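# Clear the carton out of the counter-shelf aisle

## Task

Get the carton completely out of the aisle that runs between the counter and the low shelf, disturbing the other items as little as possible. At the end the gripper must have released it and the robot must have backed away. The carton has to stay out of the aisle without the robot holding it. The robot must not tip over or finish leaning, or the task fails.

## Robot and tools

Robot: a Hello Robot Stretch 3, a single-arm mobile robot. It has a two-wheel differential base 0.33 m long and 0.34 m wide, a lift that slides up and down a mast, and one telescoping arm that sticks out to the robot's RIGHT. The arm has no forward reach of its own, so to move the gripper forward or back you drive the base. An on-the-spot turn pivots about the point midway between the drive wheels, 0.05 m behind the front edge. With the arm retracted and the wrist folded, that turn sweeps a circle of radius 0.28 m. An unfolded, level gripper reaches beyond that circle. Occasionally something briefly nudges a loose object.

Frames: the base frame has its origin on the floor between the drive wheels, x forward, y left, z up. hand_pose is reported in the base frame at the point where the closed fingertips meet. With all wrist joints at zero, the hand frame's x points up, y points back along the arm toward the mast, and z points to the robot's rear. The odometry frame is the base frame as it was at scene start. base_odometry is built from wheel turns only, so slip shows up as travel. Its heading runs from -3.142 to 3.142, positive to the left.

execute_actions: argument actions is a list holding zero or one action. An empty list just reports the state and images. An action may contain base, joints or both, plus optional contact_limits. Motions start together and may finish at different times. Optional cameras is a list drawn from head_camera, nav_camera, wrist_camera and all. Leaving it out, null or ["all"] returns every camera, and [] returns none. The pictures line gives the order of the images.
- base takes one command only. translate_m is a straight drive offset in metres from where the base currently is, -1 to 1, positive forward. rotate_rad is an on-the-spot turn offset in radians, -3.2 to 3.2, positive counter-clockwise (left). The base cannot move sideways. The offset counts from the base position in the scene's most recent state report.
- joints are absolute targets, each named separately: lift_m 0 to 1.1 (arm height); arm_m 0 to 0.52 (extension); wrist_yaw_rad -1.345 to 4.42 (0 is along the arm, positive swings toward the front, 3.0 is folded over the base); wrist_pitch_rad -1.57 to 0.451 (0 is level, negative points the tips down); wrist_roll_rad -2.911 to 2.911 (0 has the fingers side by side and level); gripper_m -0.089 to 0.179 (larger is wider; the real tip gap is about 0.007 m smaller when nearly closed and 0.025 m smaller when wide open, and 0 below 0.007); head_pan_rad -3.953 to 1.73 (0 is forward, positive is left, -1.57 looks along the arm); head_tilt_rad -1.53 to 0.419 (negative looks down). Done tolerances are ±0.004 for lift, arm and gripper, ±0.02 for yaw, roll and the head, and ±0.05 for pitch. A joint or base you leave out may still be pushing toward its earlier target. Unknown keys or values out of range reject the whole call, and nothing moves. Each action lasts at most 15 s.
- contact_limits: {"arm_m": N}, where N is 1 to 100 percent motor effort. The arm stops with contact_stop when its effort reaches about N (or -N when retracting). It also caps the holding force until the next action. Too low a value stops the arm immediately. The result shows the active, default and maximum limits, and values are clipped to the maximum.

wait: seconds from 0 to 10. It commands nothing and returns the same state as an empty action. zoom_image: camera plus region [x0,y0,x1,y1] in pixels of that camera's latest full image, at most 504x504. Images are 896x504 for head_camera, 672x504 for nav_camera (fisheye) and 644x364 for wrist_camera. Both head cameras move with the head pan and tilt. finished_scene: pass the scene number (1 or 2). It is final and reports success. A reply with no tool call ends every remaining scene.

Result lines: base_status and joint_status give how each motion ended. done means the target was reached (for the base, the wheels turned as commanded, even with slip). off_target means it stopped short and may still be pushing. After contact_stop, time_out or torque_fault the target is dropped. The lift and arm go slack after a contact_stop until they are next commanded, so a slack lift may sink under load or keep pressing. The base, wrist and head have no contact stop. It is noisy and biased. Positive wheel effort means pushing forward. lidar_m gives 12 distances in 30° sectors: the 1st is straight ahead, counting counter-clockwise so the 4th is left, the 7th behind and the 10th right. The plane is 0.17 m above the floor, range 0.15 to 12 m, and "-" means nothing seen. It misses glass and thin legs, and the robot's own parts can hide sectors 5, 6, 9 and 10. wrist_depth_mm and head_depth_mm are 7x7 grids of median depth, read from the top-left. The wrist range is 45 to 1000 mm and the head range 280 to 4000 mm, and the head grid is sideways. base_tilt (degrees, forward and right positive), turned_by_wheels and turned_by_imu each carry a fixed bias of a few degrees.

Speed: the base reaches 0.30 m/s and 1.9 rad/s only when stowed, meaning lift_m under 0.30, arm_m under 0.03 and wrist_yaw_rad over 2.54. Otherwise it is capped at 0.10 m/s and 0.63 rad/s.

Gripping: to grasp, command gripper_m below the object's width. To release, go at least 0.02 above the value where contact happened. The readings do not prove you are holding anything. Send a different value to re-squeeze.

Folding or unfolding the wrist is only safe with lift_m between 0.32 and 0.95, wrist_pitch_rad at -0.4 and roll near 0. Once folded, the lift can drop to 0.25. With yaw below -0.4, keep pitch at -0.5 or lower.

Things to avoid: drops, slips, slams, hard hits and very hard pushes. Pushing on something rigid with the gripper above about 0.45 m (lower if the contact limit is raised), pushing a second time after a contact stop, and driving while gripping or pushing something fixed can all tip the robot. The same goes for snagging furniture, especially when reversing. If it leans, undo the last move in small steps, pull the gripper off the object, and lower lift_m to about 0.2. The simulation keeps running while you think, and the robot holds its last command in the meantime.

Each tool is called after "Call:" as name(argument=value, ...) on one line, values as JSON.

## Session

Call:
execute_actions(actions=[{"joints":{"head_tilt_rad":-0.7}}], cameras=["nav_camera"])

Call:
execute_actions(actions=[{"joints":{"head_pan_rad":1.7}}], cameras=["nav_camera"])

Call:
execute_actions(actions=[{"joints":{"head_pan_rad":-1.6}}], cameras=["nav_camera"])

Call:
execute_actions(actions=[{"joints":{"head_pan_rad":-3.1}}], cameras=["nav_camera"])

Scene clock: 0.97 s.
base_odometry: x=+0.000 y=+0.000 heading=+0.000 (m, m, rad; odometry frame)
turned_by_wheels: +0.000 (rad since the last result)
turned_by_imu: +0.000 (rad since the last result)
base_tilt: forward=+1.6 right=-1.7 (deg)
lidar_m: 1.39 1.97 1.46 0.98 0.77 0.82 1.49 1.00 1.80 1.61 1.08 1.52
head_depth_mm: 1638 1707 1178 1010 1681 1412 1223 / 1815 1930 1169 1789 1681 1408 1219 / 2048 2201 1269 2050 1666 1403 1211 / 2086 2373 2429 2046 1654 1402 1212 / 1969 2198 2417 2013 1643 1392 1207 / 1849 2046 2293 2003 1634 1382 1204 / 1770 1933 2161 1987 1635 1376 1197
base_status: not commanded
joint_positions: lift_m=+0.476 arm_m=+0.000 wrist_yaw_rad=+3.140 wrist_pitch_rad=-0.372 wrist_roll_rad=+0.017 gripper_m=+0.037 head_pan_rad=-0.014 head_tilt_rad=-0.691
joint_status: all done
motor_effort: left_wheel=+0(0) right_wheel=+0(0) lift_m=+35(35) arm_m=-1(1) wrist_yaw_rad=-1(0) wrist_pitch_rad=+4(5) wrist_roll_rad=+0(0) gripper_m=+1(0) head_pan_rad=+0(0) head_tilt_rad=-6(53) (%)
hand_pose: x=-0.0208 y=+0.0846 z=+0.4992 quat_wxyz=(+0.133, +0.701, +0.129, +0.689) (m; base frame)
wrist_depth_mm: - - - - - - - / 802 959 - - - - - / 674 962 - - - - - / 722 818 - - - - - / 755 854 971 997 973 977 926 / 767 831 853 784 - 793 791 / 700 696 679 687 678 667 677
pictures: nav_camera (sideways: a quarter turn counterclockwise sets it upright)
Images, in order (width x height): nav_camera 672x504.

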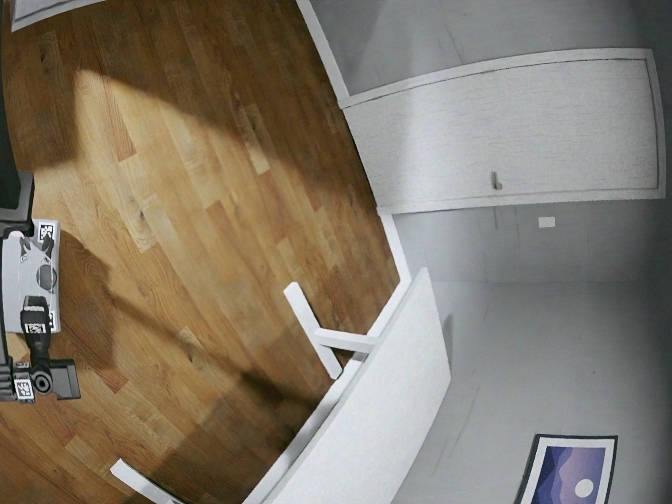

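Scene clock: 2.37 s.
base_odometry: x=+0.000 y=+0.000 heading=+0.000 (m, m, rad; odometry frame)
turned_by_wheels: +0.000 (rad since the last result)
turned_by_imu: +0.000 (rad since the last result)
base_tilt: forward=+1.6 right=-1.6 (deg)
lidar_m: 1.38 1.97 1.46 0.99 0.77 0.82 1.49 1.00 1.80 1.61 1.07 1.52
head_depth_mm: 2479 1201 1342 1624 1676 1415 1216 / 2785 1161 1248 1489 1660 1406 1217 / 3187 1093 1188 1389 1612 1406 1213 / 3192 1084 1116 1290 1560 1395 1212 / 3047 1064 1053 1215 1434 1392 1203 / 2948 1058 994 1140 1331 1421 - / 2836 1077 - - - - -
base_status: not commanded
joint_positions: lift_m=+0.476 arm_m=+0.000 wrist_yaw_rad=+3.140 wrist_pitch_rad=-0.372 wrist_roll_rad=+0.017 gripper_m=+0.037 head_pan_rad=+1.693 head_tilt_rad=-0.691
joint_status: all done
motor_effort: left_wheel=+0(0) right_wheel=-1(1) lift_m=+35(34) arm_m=-1(1) wrist_yaw_rad=-1(1) wrist_pitch_rad=+5(5) wrist_roll_rad=+0(0) gripper_m=+0(0) head_pan_rad=+3(30) head_tilt_rad=-6(6) (%)
hand_pose: x=-0.0208 y=+0.0846 z=+0.4992 quat_wxyz=(+0.133, +0.701, +0.129, +0.689) (m; base frame)
wrist_depth_mm: - - - - - - - / 871 949 - - - - - / 682 909 - - - - - / 733 835 - - - - - / 793 848 964 988 969 930 924 / 824 822 839 815 - 780 779 / 705 689 677 674 700 688 658
pictures: nav_camera (sideways: a quarter turn counterclockwise sets it upright)
Images, in order (width x height): nav_camera 672x504.

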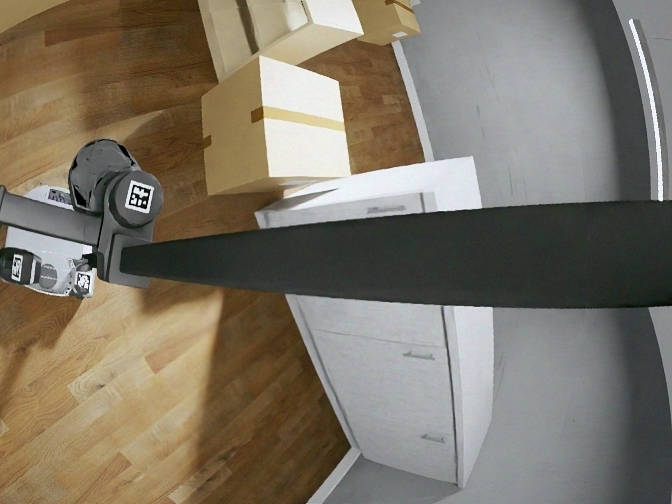

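Scene clock: 4.43 s.
base_odometry: x=+0.000 y=+0.000 heading=+0.000 (m, m, rad; odometry frame)
turned_by_wheels: +0.000 (rad since the last result)
turned_by_imu: +0.000 (rad since the last result)
base_tilt: forward=+1.6 right=-1.7 (deg)
lidar_m: 1.39 1.97 1.46 0.98 0.77 0.82 1.49 1.00 1.80 1.60 1.07 1.52
head_depth_mm: 1887 2099 2260 2059 1673 1421 1225 / 1805 2054 2355 2045 1661 1410 1218 / 1674 1902 2178 2050 1665 1398 1217 / 1572 1760 2006 2033 1656 1402 1206 / 1469 1644 1820 1839 1645 1381 1205 / 1390 1547 1138 975 1544 1378 1202 / 1325 1424 1131 908 1590 1382 1195
base_status: not commanded
joint_positions: lift_m=+0.476 arm_m=+0.000 wrist_yaw_rad=+3.140 wrist_pitch_rad=-0.372 wrist_roll_rad=+0.017 gripper_m=+0.037 head_pan_rad=-1.593 head_tilt_rad=-0.691
joint_status: all done
motor_effort: left_wheel=+0(1) right_wheel=+0(0) lift_m=+35(35) arm_m=-1(1) wrist_yaw_rad=+1(0) wrist_pitch_rad=+5(5) wrist_roll_rad=+0(0) gripper_m=+1(0) head_pan_rad=-2(29) head_tilt_rad=-6(6) (%)
hand_pose: x=-0.0208 y=+0.0846 z=+0.4992 quat_wxyz=(+0.133, +0.701, +0.129, +0.689) (m; base frame)
wrist_depth_mm: - - - - - - - / 825 930 - - - - - / 661 936 - - - - - / 705 800 - - - - - / 790 844 981 969 988 936 926 / 834 822 818 804 - 794 763 / 713 675 676 695 688 674 679
pictures: nav_camera (sideways: a quarter turn counterclockwise sets it upright)
Images, in order (width x height): nav_camera 672x504.

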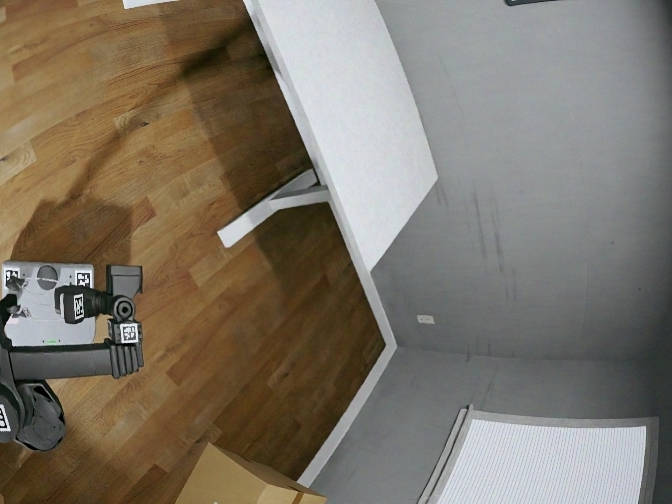

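Scene clock: 5.73 s.
base_odometry: x=+0.000 y=+0.000 heading=+0.000 (m, m, rad; odometry frame)
turned_by_wheels: +0.000 (rad since the last result)
turned_by_imu: +0.000 (rad since the last result)
base_tilt: forward=+1.6 right=-1.6 (deg)
lidar_m: 1.38 1.96 1.46 0.99 0.77 0.82 1.49 1.00 1.80 1.60 1.07 1.52
head_depth_mm: 2148 2397 1530 1615 1613 1406 1221 / 2018 2147 1654 1813 1656 1402 1221 / 1897 1980 2126 1972 1661 1401 1238 / 1798 1989 2192 2021 1654 1393 1214 / 1701 1904 2149 2006 1640 1386 1205 / 1618 1786 2021 1457 1555 1380 1200 / 1546 1704 1845 1363 1435 1383 1195
base_status: not commanded
joint_positions: lift_m=+0.476 arm_m=+0.000 wrist_yaw_rad=+3.140 wrist_pitch_rad=-0.372 wrist_roll_rad=+0.017 gripper_m=+0.037 head_pan_rad=-3.093 head_tilt_rad=-0.691
joint_status: all done
motor_effort: left_wheel=+1(1) right_wheel=+0(1) lift_m=+35(35) arm_m=-1(1) wrist_yaw_rad=+0(0) wrist_pitch_rad=+5(4) wrist_roll_rad=+1(0) gripper_m=+0(0) head_pan_rad=-2(30) head_tilt_rad=-6(6) (%)
hand_pose: x=-0.0208 y=+0.0846 z=+0.4992 quat_wxyz=(+0.133, +0.701, +0.129, +0.689) (m; base frame)
wrist_depth_mm: - - - - - - - / 831 941 - - - - - / 675 949 - - - - - / 711 813 - - - - - / 781 856 964 967 974 902 942 / 792 826 864 783 - 811 790 / 680 690 697 692 675 679 666
pictures: nav_camera (sideways: a quarter turn counterclockwise sets it upright)
Images, in order (width x height): nav_camera 672x504.

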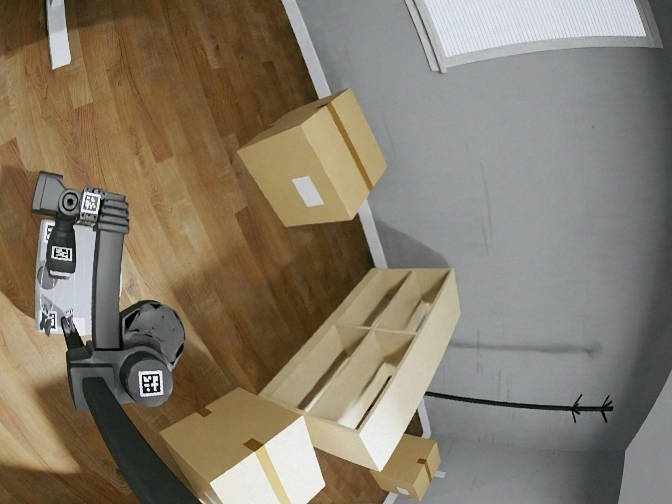

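Similar layout; carton about 130°.

Call:
execute_actions(actions=[{"base":{"rotate_rad":2.3},"joints":{"head_pan_rad":0,"head_tilt_rad":-0.75,"lift_m":0.27}}], cameras=["nav_camera","head_camera"])

Scene clock: 9.77 s.
base_odometry: x=+0.000 y=+0.000 heading=+2.300 (m, m, rad; odometry frame)
turned_by_wheels: +2.300 (rad since the last result)
turned_by_imu: +2.286 (rad since the last result)
base_tilt: forward=+1.6 right=-1.6 (deg)
lidar_m: 0.77 0.91 1.08 1.00 1.90 1.07 1.49 1.38 2.01 1.97 1.20 0.94
head_depth_mm: 2764 1049 982 1117 1329 1370 1200 / 2861 3097 2190 1377 1486 1371 1195 / 2944 3141 2440 1326 1416 1360 1183 / 2960 3187 2416 1288 1210 1354 1181 / 2984 3140 2393 1275 1304 1350 1182 / 2941 2671 1604 1268 1441 1351 1175 / 2965 2605 1319 1461 1567 1339 1175
base_status: done
joint_positions: lift_m=+0.271 arm_m=+0.000 wrist_yaw_rad=+3.140 wrist_pitch_rad=-0.372 wrist_roll_rad=+0.017 gripper_m=+0.037 head_pan_rad=-0.007 head_tilt_rad=-0.741
joint_status: all done
motor_effort: left_wheel=-1(9) right_wheel=+1(6) lift_m=+13(31) arm_m=-1(1) wrist_yaw_rad=-1(0) wrist_pitch_rad=+5(5) wrist_roll_rad=+0(0) gripper_m=+0(0) head_pan_rad=+3(30) head_tilt_rad=-6(17) (%)
hand_pose: x=-0.0208 y=+0.0845 z=+0.2938 quat_wxyz=(+0.133, +0.701, +0.129, +0.689) (m; base frame)
wrist_depth_mm: - - - - - - - / - - - - - - - / - - - - - - 993 / 845 842 - 810 797 786 745 / 665 640 644 656 657 626 606 / 538 556 557 538 - 516 510 / 474 - - - 445 437 441
pictures: head_camera (sideways: a quarter turn clockwise sets it upright), nav_camera (sideways: a quarter turn counterclockwise sets it upright)
Images, in order (width x height): head_camera 896x504, nav_camera 672x504.

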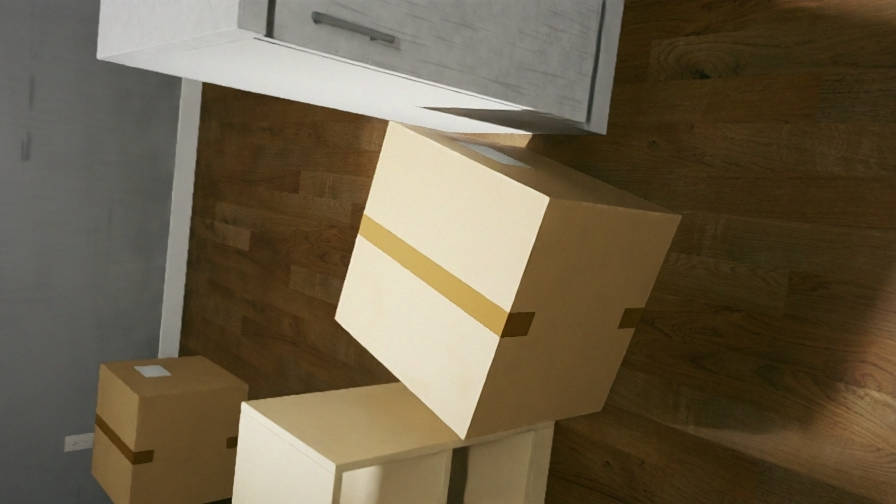

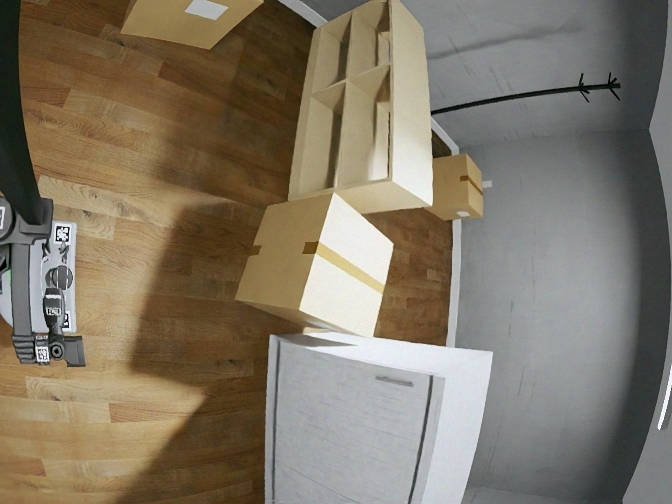

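Call:
execute_actions(actions=[{"base":{"translate_m":0.42}}], cameras=[])

Call:
execute_actions(actions=[{"base":{"rotate_rad":1.45},"joints":{"head_pan_rad":-1.57,"head_tilt_rad":-1.0,"lift_m":0.35,"gripper_m":0}}], cameras=[])

Call:
execute_actions(actions=[{"joints":{"wrist_yaw_rad":1.7}}], cameras=[])

Call:
execute_actions(actions=[{"joints":{"wrist_pitch_rad":0,"lift_m":0.1}}], cameras=["nav_camera"])

Scene clock: 13.37 s.
base_odometry: x=-0.280 y=+0.313 heading=+2.300 (m, m, rad; odometry frame)
turned_by_wheels: +0.000 (rad since the last result)
turned_by_imu: +0.003 (rad since the last result)
base_tilt: forward=+1.6 right=-1.7 (deg)
lidar_m: 0.35 0.43 1.21 1.05 1.05 1.47 1.55 1.75 2.04 1.43 0.65 0.39
head_depth_mm: 2445 2699 1059 951 865 881 1136 / 2518 2809 2438 1937 1134 1216 1173 / 2512 2822 2425 1907 1065 930 1131 / 2562 2841 2383 1914 1066 909 872 / 2588 2853 2390 1900 1057 904 993 / 2640 2480 2370 1900 1054 917 1117 / 2680 2295 2358 1134 1153 950 1156
base_status: done
joint_positions: lift_m=+0.271 arm_m=+0.000 wrist_yaw_rad=+3.140 wrist_pitch_rad=-0.372 wrist_roll_rad=+0.017 gripper_m=+0.037 head_pan_rad=-0.007 head_tilt_rad=-0.741
joint_status: not commanded
motor_effort: left_wheel=-2(9) right_wheel=+1(6) lift_m=+14(15) arm_m=-1(1) wrist_yaw_rad=+0(1) wrist_pitch_rad=+5(4) wrist_roll_rad=+0(1) gripper_m=+0(0) head_pan_rad=+3(3) head_tilt_rad=-5(6) (%)
hand_pose: x=-0.0208 y=+0.0845 z=+0.2938 quat_wxyz=(+0.133, +0.701, +0.129, +0.689) (m; base frame)
wrist_depth_mm: - - - - - - 1000 / - - - - - - - / - - - - - - 895 / 834 811 - 804 774 767 744 / 674 657 638 650 640 610 614 / 550 542 553 525 - 518 505 / 467 - - - 458 438 442
pictures: none
No camera images: the call's "cameras" was empty. Leave "cameras" out to get every camera's image.

Scene clock: 16.20 s.
base_odometry: x=-0.280 y=+0.313 heading=-2.533 (m, m, rad; odometry frame)
turned_by_wheels: +1.450 (rad since the last result)
turned_by_imu: +1.443 (rad since the last result)
base_tilt: forward=+1.6 right=-1.6 (deg)
lidar_m: 1.05 1.05 2.00 1.47 1.97 2.11 2.04 0.73 0.55 0.35 0.40 1.21
head_depth_mm: 764 738 718 818 1133 1243 1122 / 2451 1154 1101 1056 1277 1233 1137 / 2457 2044 1745 1064 1326 1242 - / 2426 2040 1747 1021 925 1193 - / 2435 2029 1165 1019 949 1207 1113 / 2397 2016 1158 1018 978 1222 1114 / 2257 2008 1697 1015 1090 1216 1111
base_status: done
joint_positions: lift_m=+0.349 arm_m=+0.000 wrist_yaw_rad=+3.140 wrist_pitch_rad=-0.372 wrist_roll_rad=+0.017 gripper_m=+0.000 head_pan_rad=-1.563 head_tilt_rad=-0.988
joint_status: all done
motor_effort: left_wheel=-1(10) right_wheel=+1(5) lift_m=+54(55) arm_m=-2(2) wrist_yaw_rad=+1(0) wrist_pitch_rad=+5(4) wrist_roll_rad=+0(0) gripper_m=-3(88) head_pan_rad=-2(28) head_tilt_rad=-9(33) (%)
hand_pose: x=-0.0208 y=+0.0845 z=+0.3723 quat_wxyz=(+0.133, +0.701, +0.129, +0.689) (m; base frame)
wrist_depth_mm: - - - - - - - / - - - - - - - / - - - - - - - / - 994 - 965 908 935 903 / 799 782 755 - 748 734 732 / 666 649 637 - 640 609 605 / 561 553 551 547 537 535 521
pictures: none
No camera images: the call's "cameras" was empty. Leave "cameras" out to get every camera's image.

Scene clock: 17.93 s.
base_odometry: x=-0.280 y=+0.313 heading=-2.533 (m, m, rad; odometry frame)
turned_by_wheels: +0.000 (rad since the last result)
turned_by_imu: +0.000 (rad since the last result)
base_tilt: forward=+1.6 right=-1.7 (deg)
lidar_m: 1.05 1.05 2.00 1.47 1.97 2.11 2.04 0.73 0.55 0.35 0.40 1.21
head_depth_mm: 765 740 717 821 1131 1237 1127 / 2441 1154 1100 1053 1277 1235 1137 / 2431 2032 1758 1064 1324 1249 - / 2417 2030 1760 1022 921 1184 - / 2423 2033 1166 1019 943 1205 1092 / 2403 2015 1167 1016 975 1220 1102 / 2275 2020 1697 1015 1089 1219 1110
base_status: not commanded
joint_positions: lift_m=+0.349 arm_m=+0.000 wrist_yaw_rad=+1.702 wrist_pitch_rad=-0.372 wrist_roll_rad=+0.017 gripper_m=+0.000 head_pan_rad=-1.563 head_tilt_rad=-0.988
joint_status: all done
motor_effort: left_wheel=-1(2) right_wheel=+1(1) lift_m=+52(54) arm_m=-2(2) wrist_yaw_rad=-2(3) wrist_pitch_rad=+5(5) wrist_roll_rad=+0(0) gripper_m=-2(2) head_pan_rad=-1(2) head_tilt_rad=-8(9) (%)
hand_pose: x=+0.2066 y=-0.1156 z=+0.3723 quat_wxyz=(+0.554, +0.612, -0.364, +0.431) (m; base frame)
wrist_depth_mm: - 893 915 - - - 850 / - 941 971 - - - 942 / - - - - - - 978 / - 987 967 941 960 886 772 / 794 792 756 - 731 738 664 / 671 649 653 - 667 606 603 / 571 547 559 546 535 534 459
pictures: none
No camera images: the call's "cameras" was empty. Leave "cameras" out to get every camera's image.

Scene clock: 21.03 s.
base_odometry: x=-0.280 y=+0.313 heading=-2.533 (m, m, rad; odometry frame)
turned_by_wheels: +0.000 (rad since the last result)
turned_by_imu: +0.000 (rad since the last result)
base_tilt: forward=+1.6 right=-1.6 (deg)
lidar_m: 1.05 1.05 2.00 1.47 1.97 2.11 2.04 0.73 0.55 0.35 0.40 1.21
head_depth_mm: 765 741 716 818 1131 1236 1125 / 2447 1153 1098 1050 1281 1239 1146 / 2427 2050 1754 1063 1325 1235 - / 2423 2024 1753 1026 926 1195 - / 2440 2048 1168 1022 944 1206 1100 / 2388 2028 1166 1019 981 1223 1109 / 2273 2016 1698 1016 1086 1220 1111
base_status: not commanded
joint_positions: lift_m=+0.101 arm_m=+0.000 wrist_yaw_rad=+1.701 wrist_pitch_rad=-0.023 wrist_roll_rad=+0.017 gripper_m=+0.000 head_pan_rad=-1.563 head_tilt_rad=-0.988
joint_status: all done
motor_effort: left_wheel=-1(1) right_wheel=+1(1) lift_m=+14(49) arm_m=-2(2) wrist_yaw_rad=-3(2) wrist_pitch_rad=+7(10) wrist_roll_rad=+0(0) gripper_m=-3(3) head_pan_rad=-2(2) head_tilt_rad=-8(8) (%)
hand_pose: x=+0.2321 y=-0.1122 z=+0.2095 quat_wxyz=(+0.469, +0.541, -0.464, +0.522) (m; base frame)
wrist_depth_mm: - - - - - - 887 / - 961 985 - - - 910 / - 954 997 - - - 924 / - 998 - - - - 871 / 848 855 827 - 779 750 648 / 582 586 573 - 577 543 517 / 449 443 433 435 425 415 416
pictures: nav_camera (sideways: a quarter turn counterclockwise sets it upright)
Images, in order (width x height): nav_camera 672x504.

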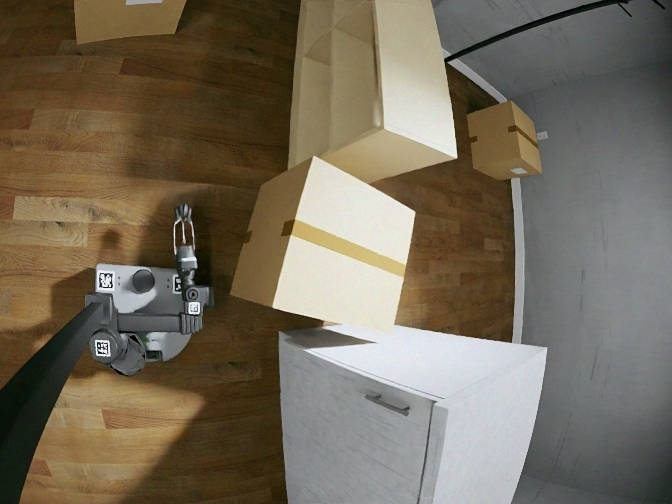

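Call:
execute_actions(actions=[{"base":{"translate_m":0.06}}], cameras=[])

Call:
execute_actions(actions=[{"joints":{"arm_m":0.52},"contact_limits":{"arm_m":50}}], cameras=["nav_camera"])

Scene clock: 23.10 s.
base_odometry: x=-0.329 y=+0.279 heading=-2.534 (m, m, rad; odometry frame)
turned_by_wheels: +0.000 (rad since the last result)
turned_by_imu: +0.000 (rad since the last result)
base_tilt: forward=+1.6 right=-1.7 (deg)
lidar_m: 0.99 0.99 2.01 1.46 1.79 2.17 2.10 0.73 0.36 0.36 0.42 1.16
head_depth_mm: 975 946 917 901 1126 1235 1124 / 2463 2040 1282 1128 1327 1229 1144 / 2451 2047 1752 1026 930 1213 - / 2437 2029 1168 1020 940 1207 - / 2414 2044 1167 1021 953 1226 1103 / 2424 2035 1736 1020 1030 1223 1115 / 2206 2019 1188 1133 1292 1214 1111
base_status: done
joint_positions: lift_m=+0.101 arm_m=+0.000 wrist_yaw_rad=+1.701 wrist_pitch_rad=-0.023 wrist_roll_rad=+0.017 gripper_m=+0.000 head_pan_rad=-1.563 head_tilt_rad=-0.988
joint_status: not commanded
motor_effort: left_wheel=-2(5) right_wheel=+1(4) lift_m=+13(14) arm_m=-2(2) wrist_yaw_rad=+0(1) wrist_pitch_rad=+8(8) wrist_roll_rad=+0(0) gripper_m=-3(2) head_pan_rad=-2(3) head_tilt_rad=-8(8) (%)
hand_pose: x=+0.2321 y=-0.1122 z=+0.2095 quat_wxyz=(+0.469, +0.541, -0.464, +0.522) (m; base frame)
wrist_depth_mm: - - - - - - 827 / - 873 900 - - - 858 / - 888 890 - - - 879 / - 933 996 - - - 856 / 871 829 840 - 808 746 652 / 596 599 586 - 579 533 527 / 450 446 441 432 419 420 415
pictures: none
No camera images: the call's "cameras" was empty. Leave "cameras" out to get every camera's image.

Scene clock: 28.10 s.
base_odometry: x=-0.329 y=+0.279 heading=-2.534 (m, m, rad; odometry frame)
turned_by_wheels: +0.000 (rad since the last result)
turned_by_imu: +0.000 (rad since the last result)
base_tilt: forward=+1.6 right=-1.6 (deg)
lidar_m: 0.99 0.99 2.00 1.46 1.79 2.17 2.10 0.73 0.57 0.70 0.70 1.16
head_depth_mm: 975 946 914 901 1129 1239 1122 / 2447 2049 1401 1344 1326 1234 1142 / 2427 2046 1168 1261 1362 1230 - / 2432 1359 1168 1177 1365 1225 - / 2419 2020 1166 1161 1362 1226 1118 / 2414 2010 1155 1139 1356 1222 1113 / 2195 2012 1183 1230 1328 1218 1112
base_status: not commanded
joint_positions: lift_m=+0.101 arm_m=+0.519 wrist_yaw_rad=+1.706 wrist_pitch_rad=-0.023 wrist_roll_rad=+0.017 gripper_m=+0.000 head_pan_rad=-1.563 head_tilt_rad=-0.988
joint_status: all done
motor_effort: left_wheel=-3(3) right_wheel=+3(3) lift_m=+14(13) arm_m=+6(11) wrist_yaw_rad=-5(5) wrist_pitch_rad=+7(8) wrist_roll_rad=+0(0) gripper_m=-2(3) head_pan_rad=-2(2) head_tilt_rad=-8(8) (%)
contact_limits: arm_m 50 (drawing in: default 24, maximum 38; extending or still: default 30, maximum 50)
hand_pose: x=+0.2319 y=-0.6298 z=+0.2095 quat_wxyz=(+0.467, +0.543, -0.462, +0.523) (m; base frame)
wrist_depth_mm: - - - 316 118 77 57 / 990 - - 322 121 78 58 / - - - 332 124 80 58 / - - - 342 128 81 59 / 901 855 845 - 126 82 60 / 597 583 582 - 114 84 61 / 453 452 437 382 152 84 61
pictures: nav_camera (sideways: a quarter turn counterclockwise sets it upright)
Images, in order (width x height): nav_camera 672x504.

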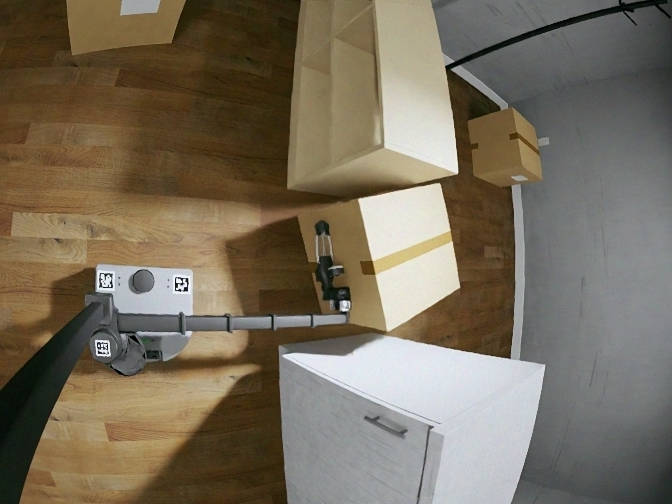

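Call:
execute_actions(actions=[{"joints":{"arm_m":0.0,"lift_m":0.5,"wrist_pitch_rad":-0.4},"base":{"translate_m":0.09}}], cameras=[])

Call:
execute_actions(actions=[{"joints":{"wrist_yaw_rad":3.0,"head_pan_rad":0,"head_tilt_rad":-1.1},"base":{"rotate_rad":-1.57}}], cameras=["nav_camera"])

Call:
execute_actions(actions=[{"base":{"translate_m":0.8}}], cameras=["nav_camera"])

Scene clock: 33.53 s.
base_odometry: x=-0.403 y=+0.228 heading=-2.534 (m, m, rad; odometry frame)
turned_by_wheels: +0.000 (rad since the last result)
turned_by_imu: +0.000 (rad since the last result)
base_tilt: forward=+1.6 right=-1.6 (deg)
lidar_m: 0.90 0.90 2.00 1.46 1.83 2.27 2.18 0.72 0.62 0.67 0.66 1.08
head_depth_mm: 2455 2003 1218 1182 1245 1236 1122 / 2451 2056 1521 1468 1368 1248 - / 2431 2038 1175 1255 1363 1268 - / 2437 2036 1162 1196 1362 1266 - / 2427 2039 1167 1136 1357 1236 1100 / 2350 2012 1208 1372 1336 1223 1109 / 2126 1048 952 1109 1333 1215 1096
base_status: done
joint_positions: lift_m=+0.499 arm_m=+0.001 wrist_yaw_rad=+1.701 wrist_pitch_rad=-0.414 wrist_roll_rad=+0.017 gripper_m=+0.000 head_pan_rad=-1.563 head_tilt_rad=-0.988
joint_status: all done
motor_effort: left_wheel=-1(3) right_wheel=+1(7) lift_m=+54(54) arm_m=-6(5) wrist_yaw_rad=-1(4) wrist_pitch_rad=+4(7) wrist_roll_rad=+0(1) gripper_m=-2(3) head_pan_rad=-1(2) head_tilt_rad=-8(8) (%)
hand_pose: x=+0.2017 y=-0.1168 z=+0.5129 quat_wxyz=(+0.563, +0.619, -0.352, +0.419) (m; base frame)
wrist_depth_mm: - - - - - - 735 / - 845 855 - - - 803 / - 887 917 - - - 713 / - 944 989 - - - 962 / 961 979 946 - 934 906 811 / 825 821 801 - 813 790 695 / 703 705 708 690 699 686 626
pictures: none
No camera images: the call's "cameras" was empty. Leave "cameras" out to get every camera's image.

Scene clock: 36.97 s.
base_odometry: x=-0.403 y=+0.228 heading=+2.180 (m, m, rad; odometry frame)
turned_by_wheels: -1.570 (rad since the last result)
turned_by_imu: -1.566 (rad since the last result)
base_tilt: forward=+1.6 right=-1.6 (deg)
lidar_m: 0.67 0.66 1.08 0.90 0.90 2.00 1.46 1.83 2.27 2.14 0.72 0.62
head_depth_mm: 2065 1193 1169 1139 1298 1208 1143 / 2041 1807 1237 1422 1320 1202 1126 / 2032 1200 1119 1406 1320 1205 1139 / 2053 1195 1103 1382 1312 1206 1145 / 2035 1191 1080 1334 1311 1200 1136 / 2025 1209 1192 1369 1304 1197 1121 / 2010 955 1009 1330 1302 1190 1103
base_status: done
joint_positions: lift_m=+0.499 arm_m=+0.001 wrist_yaw_rad=+2.999 wrist_pitch_rad=-0.414 wrist_roll_rad=+0.017 gripper_m=+0.000 head_pan_rad=-0.007 head_tilt_rad=-1.086
joint_status: all done
motor_effort: left_wheel=+2(8) right_wheel=-2(4) lift_m=+53(53) arm_m=-6(6) wrist_yaw_rad=+0(0) wrist_pitch_rad=+4(4) wrist_roll_rad=+0(0) gripper_m=-2(3) head_pan_rad=+3(30) head_tilt_rad=-9(23) (%)
hand_pose: x=+0.0108 y=+0.0768 z=+0.5129 quat_wxyz=(+0.195, +0.706, +0.094, +0.674) (m; base frame)
wrist_depth_mm: - - - - - - - / - - 918 - - 990 881 / - - - - - - 712 / - 938 - - - - 970 / 996 944 992 - 928 889 773 / 820 817 - - 809 795 732 / 725 704 695 689 681 662 667
pictures: nav_camera (sideways: a quarter turn counterclockwise sets it upright)
Images, in order (width x height): nav_camera 672x504.

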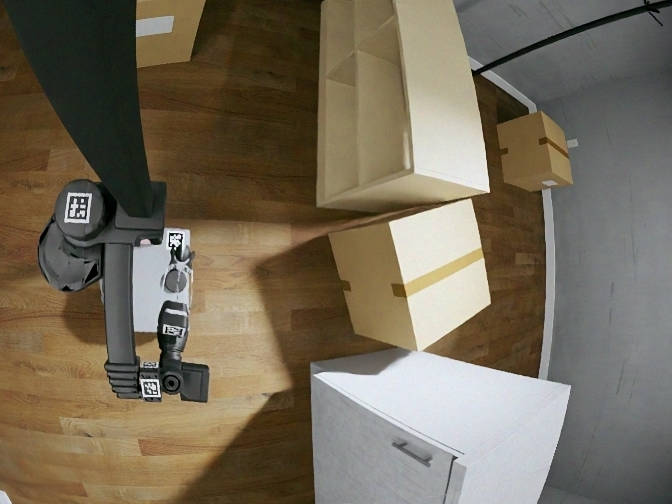

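Scene clock: 45.97 s.
base_odometry: x=-0.860 y=+0.884 heading=+2.180 (m, m, rad; odometry frame)
turned_by_wheels: +0.000 (rad since the last result)
turned_by_imu: +0.006 (rad since the last result)
base_tilt: forward=+1.6 right=-1.6 (deg)
lidar_m: - - 0.15 0.19 0.33 1.29 2.26 2.51 0.36 0.20 0.15 -
head_depth_mm: 1988 1795 1603 1451 1313 1052 1032 / 1975 1798 1606 1420 896 815 1105 / 1995 1800 1605 961 874 803 766 / 1987 1789 1607 958 872 802 761 / 2012 1792 1584 957 871 801 762 / 1991 1793 1585 954 870 800 1087 / 1990 1780 1586 1435 1255 800 1072
base_status: done
joint_positions: lift_m=+0.499 arm_m=+0.001 wrist_yaw_rad=+2.999 wrist_pitch_rad=-0.414 wrist_roll_rad=+0.017 gripper_m=+0.000 head_pan_rad=-0.007 head_tilt_rad=-1.087
joint_status: not commanded
motor_effort: left_wheel=+7(27) right_wheel=+1(3) lift_m=+53(53) arm_m=-6(6) wrist_yaw_rad=+1(1) wrist_pitch_rad=+4(4) wrist_roll_rad=+1(0) gripper_m=-2(3) head_pan_rad=+3(3) head_tilt_rad=-9(9) (%)
hand_pose: x=+0.0108 y=+0.0768 z=+0.5129 quat_wxyz=(+0.195, +0.706, +0.094, +0.674) (m; base frame)
wrist_depth_mm: 300 - 325 340 - - - / 329 - 350 370 - - - / - - 379 398 - - - / - 390 417 429 376 366 362 / 973 449 463 - 307 306 299 / 818 777 - - 268 256 251 / 696 668 597 605 231 222 219
pictures: nav_camera (sideways: a quarter turn counterclockwise sets it upright)
Images, in order (width x height): nav_camera 672x504.

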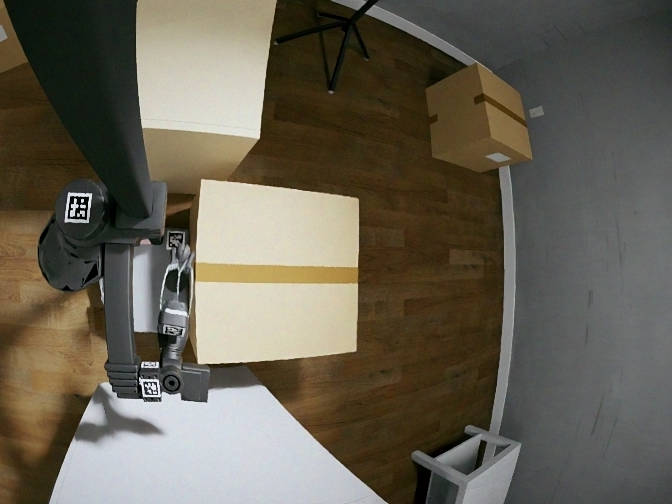

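Call:
execute_actions(actions=[{"base":{"translate_m":0.5}}], cameras=["nav_camera"])

Scene clock: 52.30 s.
base_odometry: x=-1.146 y=+1.294 heading=+2.180 (m, m, rad; odometry frame)
turned_by_wheels: +0.000 (rad since the last result)
turned_by_imu: +0.004 (rad since the last result)
base_tilt: forward=+1.6 right=-1.7 (deg)
lidar_m: - - 0.15 0.19 1.15 0.48 2.77 0.49 0.41 0.20 0.15 -
head_depth_mm: 1561 1766 1598 1446 1321 1201 1143 / 1561 1766 1610 1426 901 813 1106 / 1563 1759 1600 967 877 802 767 / 1578 1763 1603 958 872 802 760 / 1575 1762 1587 958 872 802 760 / 1596 1759 1588 955 868 798 1084 / 1594 1768 1584 1419 1258 798 1096
base_status: done
joint_positions: lift_m=+0.499 arm_m=+0.001 wrist_yaw_rad=+2.999 wrist_pitch_rad=-0.414 wrist_roll_rad=+0.017 gripper_m=+0.000 head_pan_rad=-0.007 head_tilt_rad=-1.087
joint_status: not commanded
motor_effort: left_wheel=+8(18) right_wheel=+2(7) lift_m=+53(53) arm_m=-5(6) wrist_yaw_rad=+0(1) wrist_pitch_rad=+4(5) wrist_roll_rad=+1(0) gripper_m=-3(3) head_pan_rad=+3(2) head_tilt_rad=-8(9) (%)
hand_pose: x=+0.0107 y=+0.0768 z=+0.5129 quat_wxyz=(+0.195, +0.706, +0.094, +0.674) (m; base frame)
wrist_depth_mm: 795 - - - - - - / 874 - - - - - 913 / 734 - - - - - 973 / 587 - - - 378 368 361 / 826 853 975 - 308 302 303 / 699 770 - - 266 258 256 / 541 672 685 674 232 224 220
pictures: nav_camera (sideways: a quarter turn counterclockwise sets it upright)
Images, in order (width x height): nav_camera 672x504.

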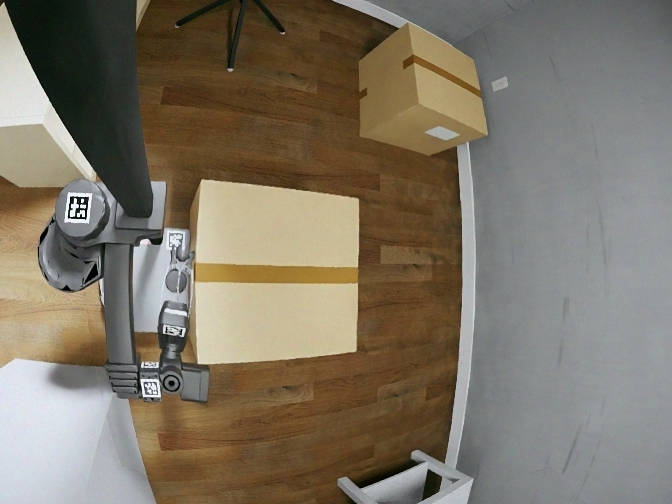

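Call:
execute_actions(actions=[{"base":{"translate_m":-0.3}}], cameras=[])

Call:
finished_scene(scene=2)

Scene clock: 56.43 s.
base_odometry: x=-0.975 y=+1.048 heading=+2.180 (m, m, rad; odometry frame)
turned_by_wheels: +0.000 (rad since the last result)
turned_by_imu: -0.003 (rad since the last result)
base_tilt: forward=+1.6 right=-1.6 (deg)
lidar_m: 0.35 0.36 1.12 0.33 0.33 0.45 2.92 0.50 0.36 0.34 1.46 0.36
head_depth_mm: 1857 1799 1607 1451 1320 1211 1138 / 1877 1802 1555 1004 1280 1205 1129 / 1882 1799 1065 960 1007 1199 1139 / 1905 1784 1066 965 1026 1203 1142 / 1895 1775 1059 957 1047 1204 1135 / 1897 1789 1078 953 1063 1203 1122 / 1904 1773 1586 1440 1282 1199 1110
base_status: done
joint_positions: lift_m=+0.499 arm_m=+0.001 wrist_yaw_rad=+2.999 wrist_pitch_rad=-0.414 wrist_roll_rad=+0.017 gripper_m=+0.000 head_pan_rad=-0.007 head_tilt_rad=-1.087
joint_status: not commanded
motor_effort: left_wheel=+2(4) right_wheel=+0(3) lift_m=+54(53) arm_m=-6(5) wrist_yaw_rad=+1(1) wrist_pitch_rad=+4(4) wrist_roll_rad=+0(0) gripper_m=-2(3) head_pan_rad=+3(2) head_tilt_rad=-9(9) (%)
hand_pose: x=+0.0107 y=+0.0768 z=+0.5129 quat_wxyz=(+0.195, +0.706, +0.094, +0.674) (m; base frame)
wrist_depth_mm: 300 - 879 - - - - / 326 - 904 - - - - / 350 - 632 - - - - / 380 388 555 - - - 401 / 421 436 503 - 926 902 401 / 456 491 - - 833 770 416 / 512 544 602 688 685 601 418
pictures: none
No camera images: the call's "cameras" was empty. Leave "cameras" out to get every camera's image.

The scene is finished: the task was done.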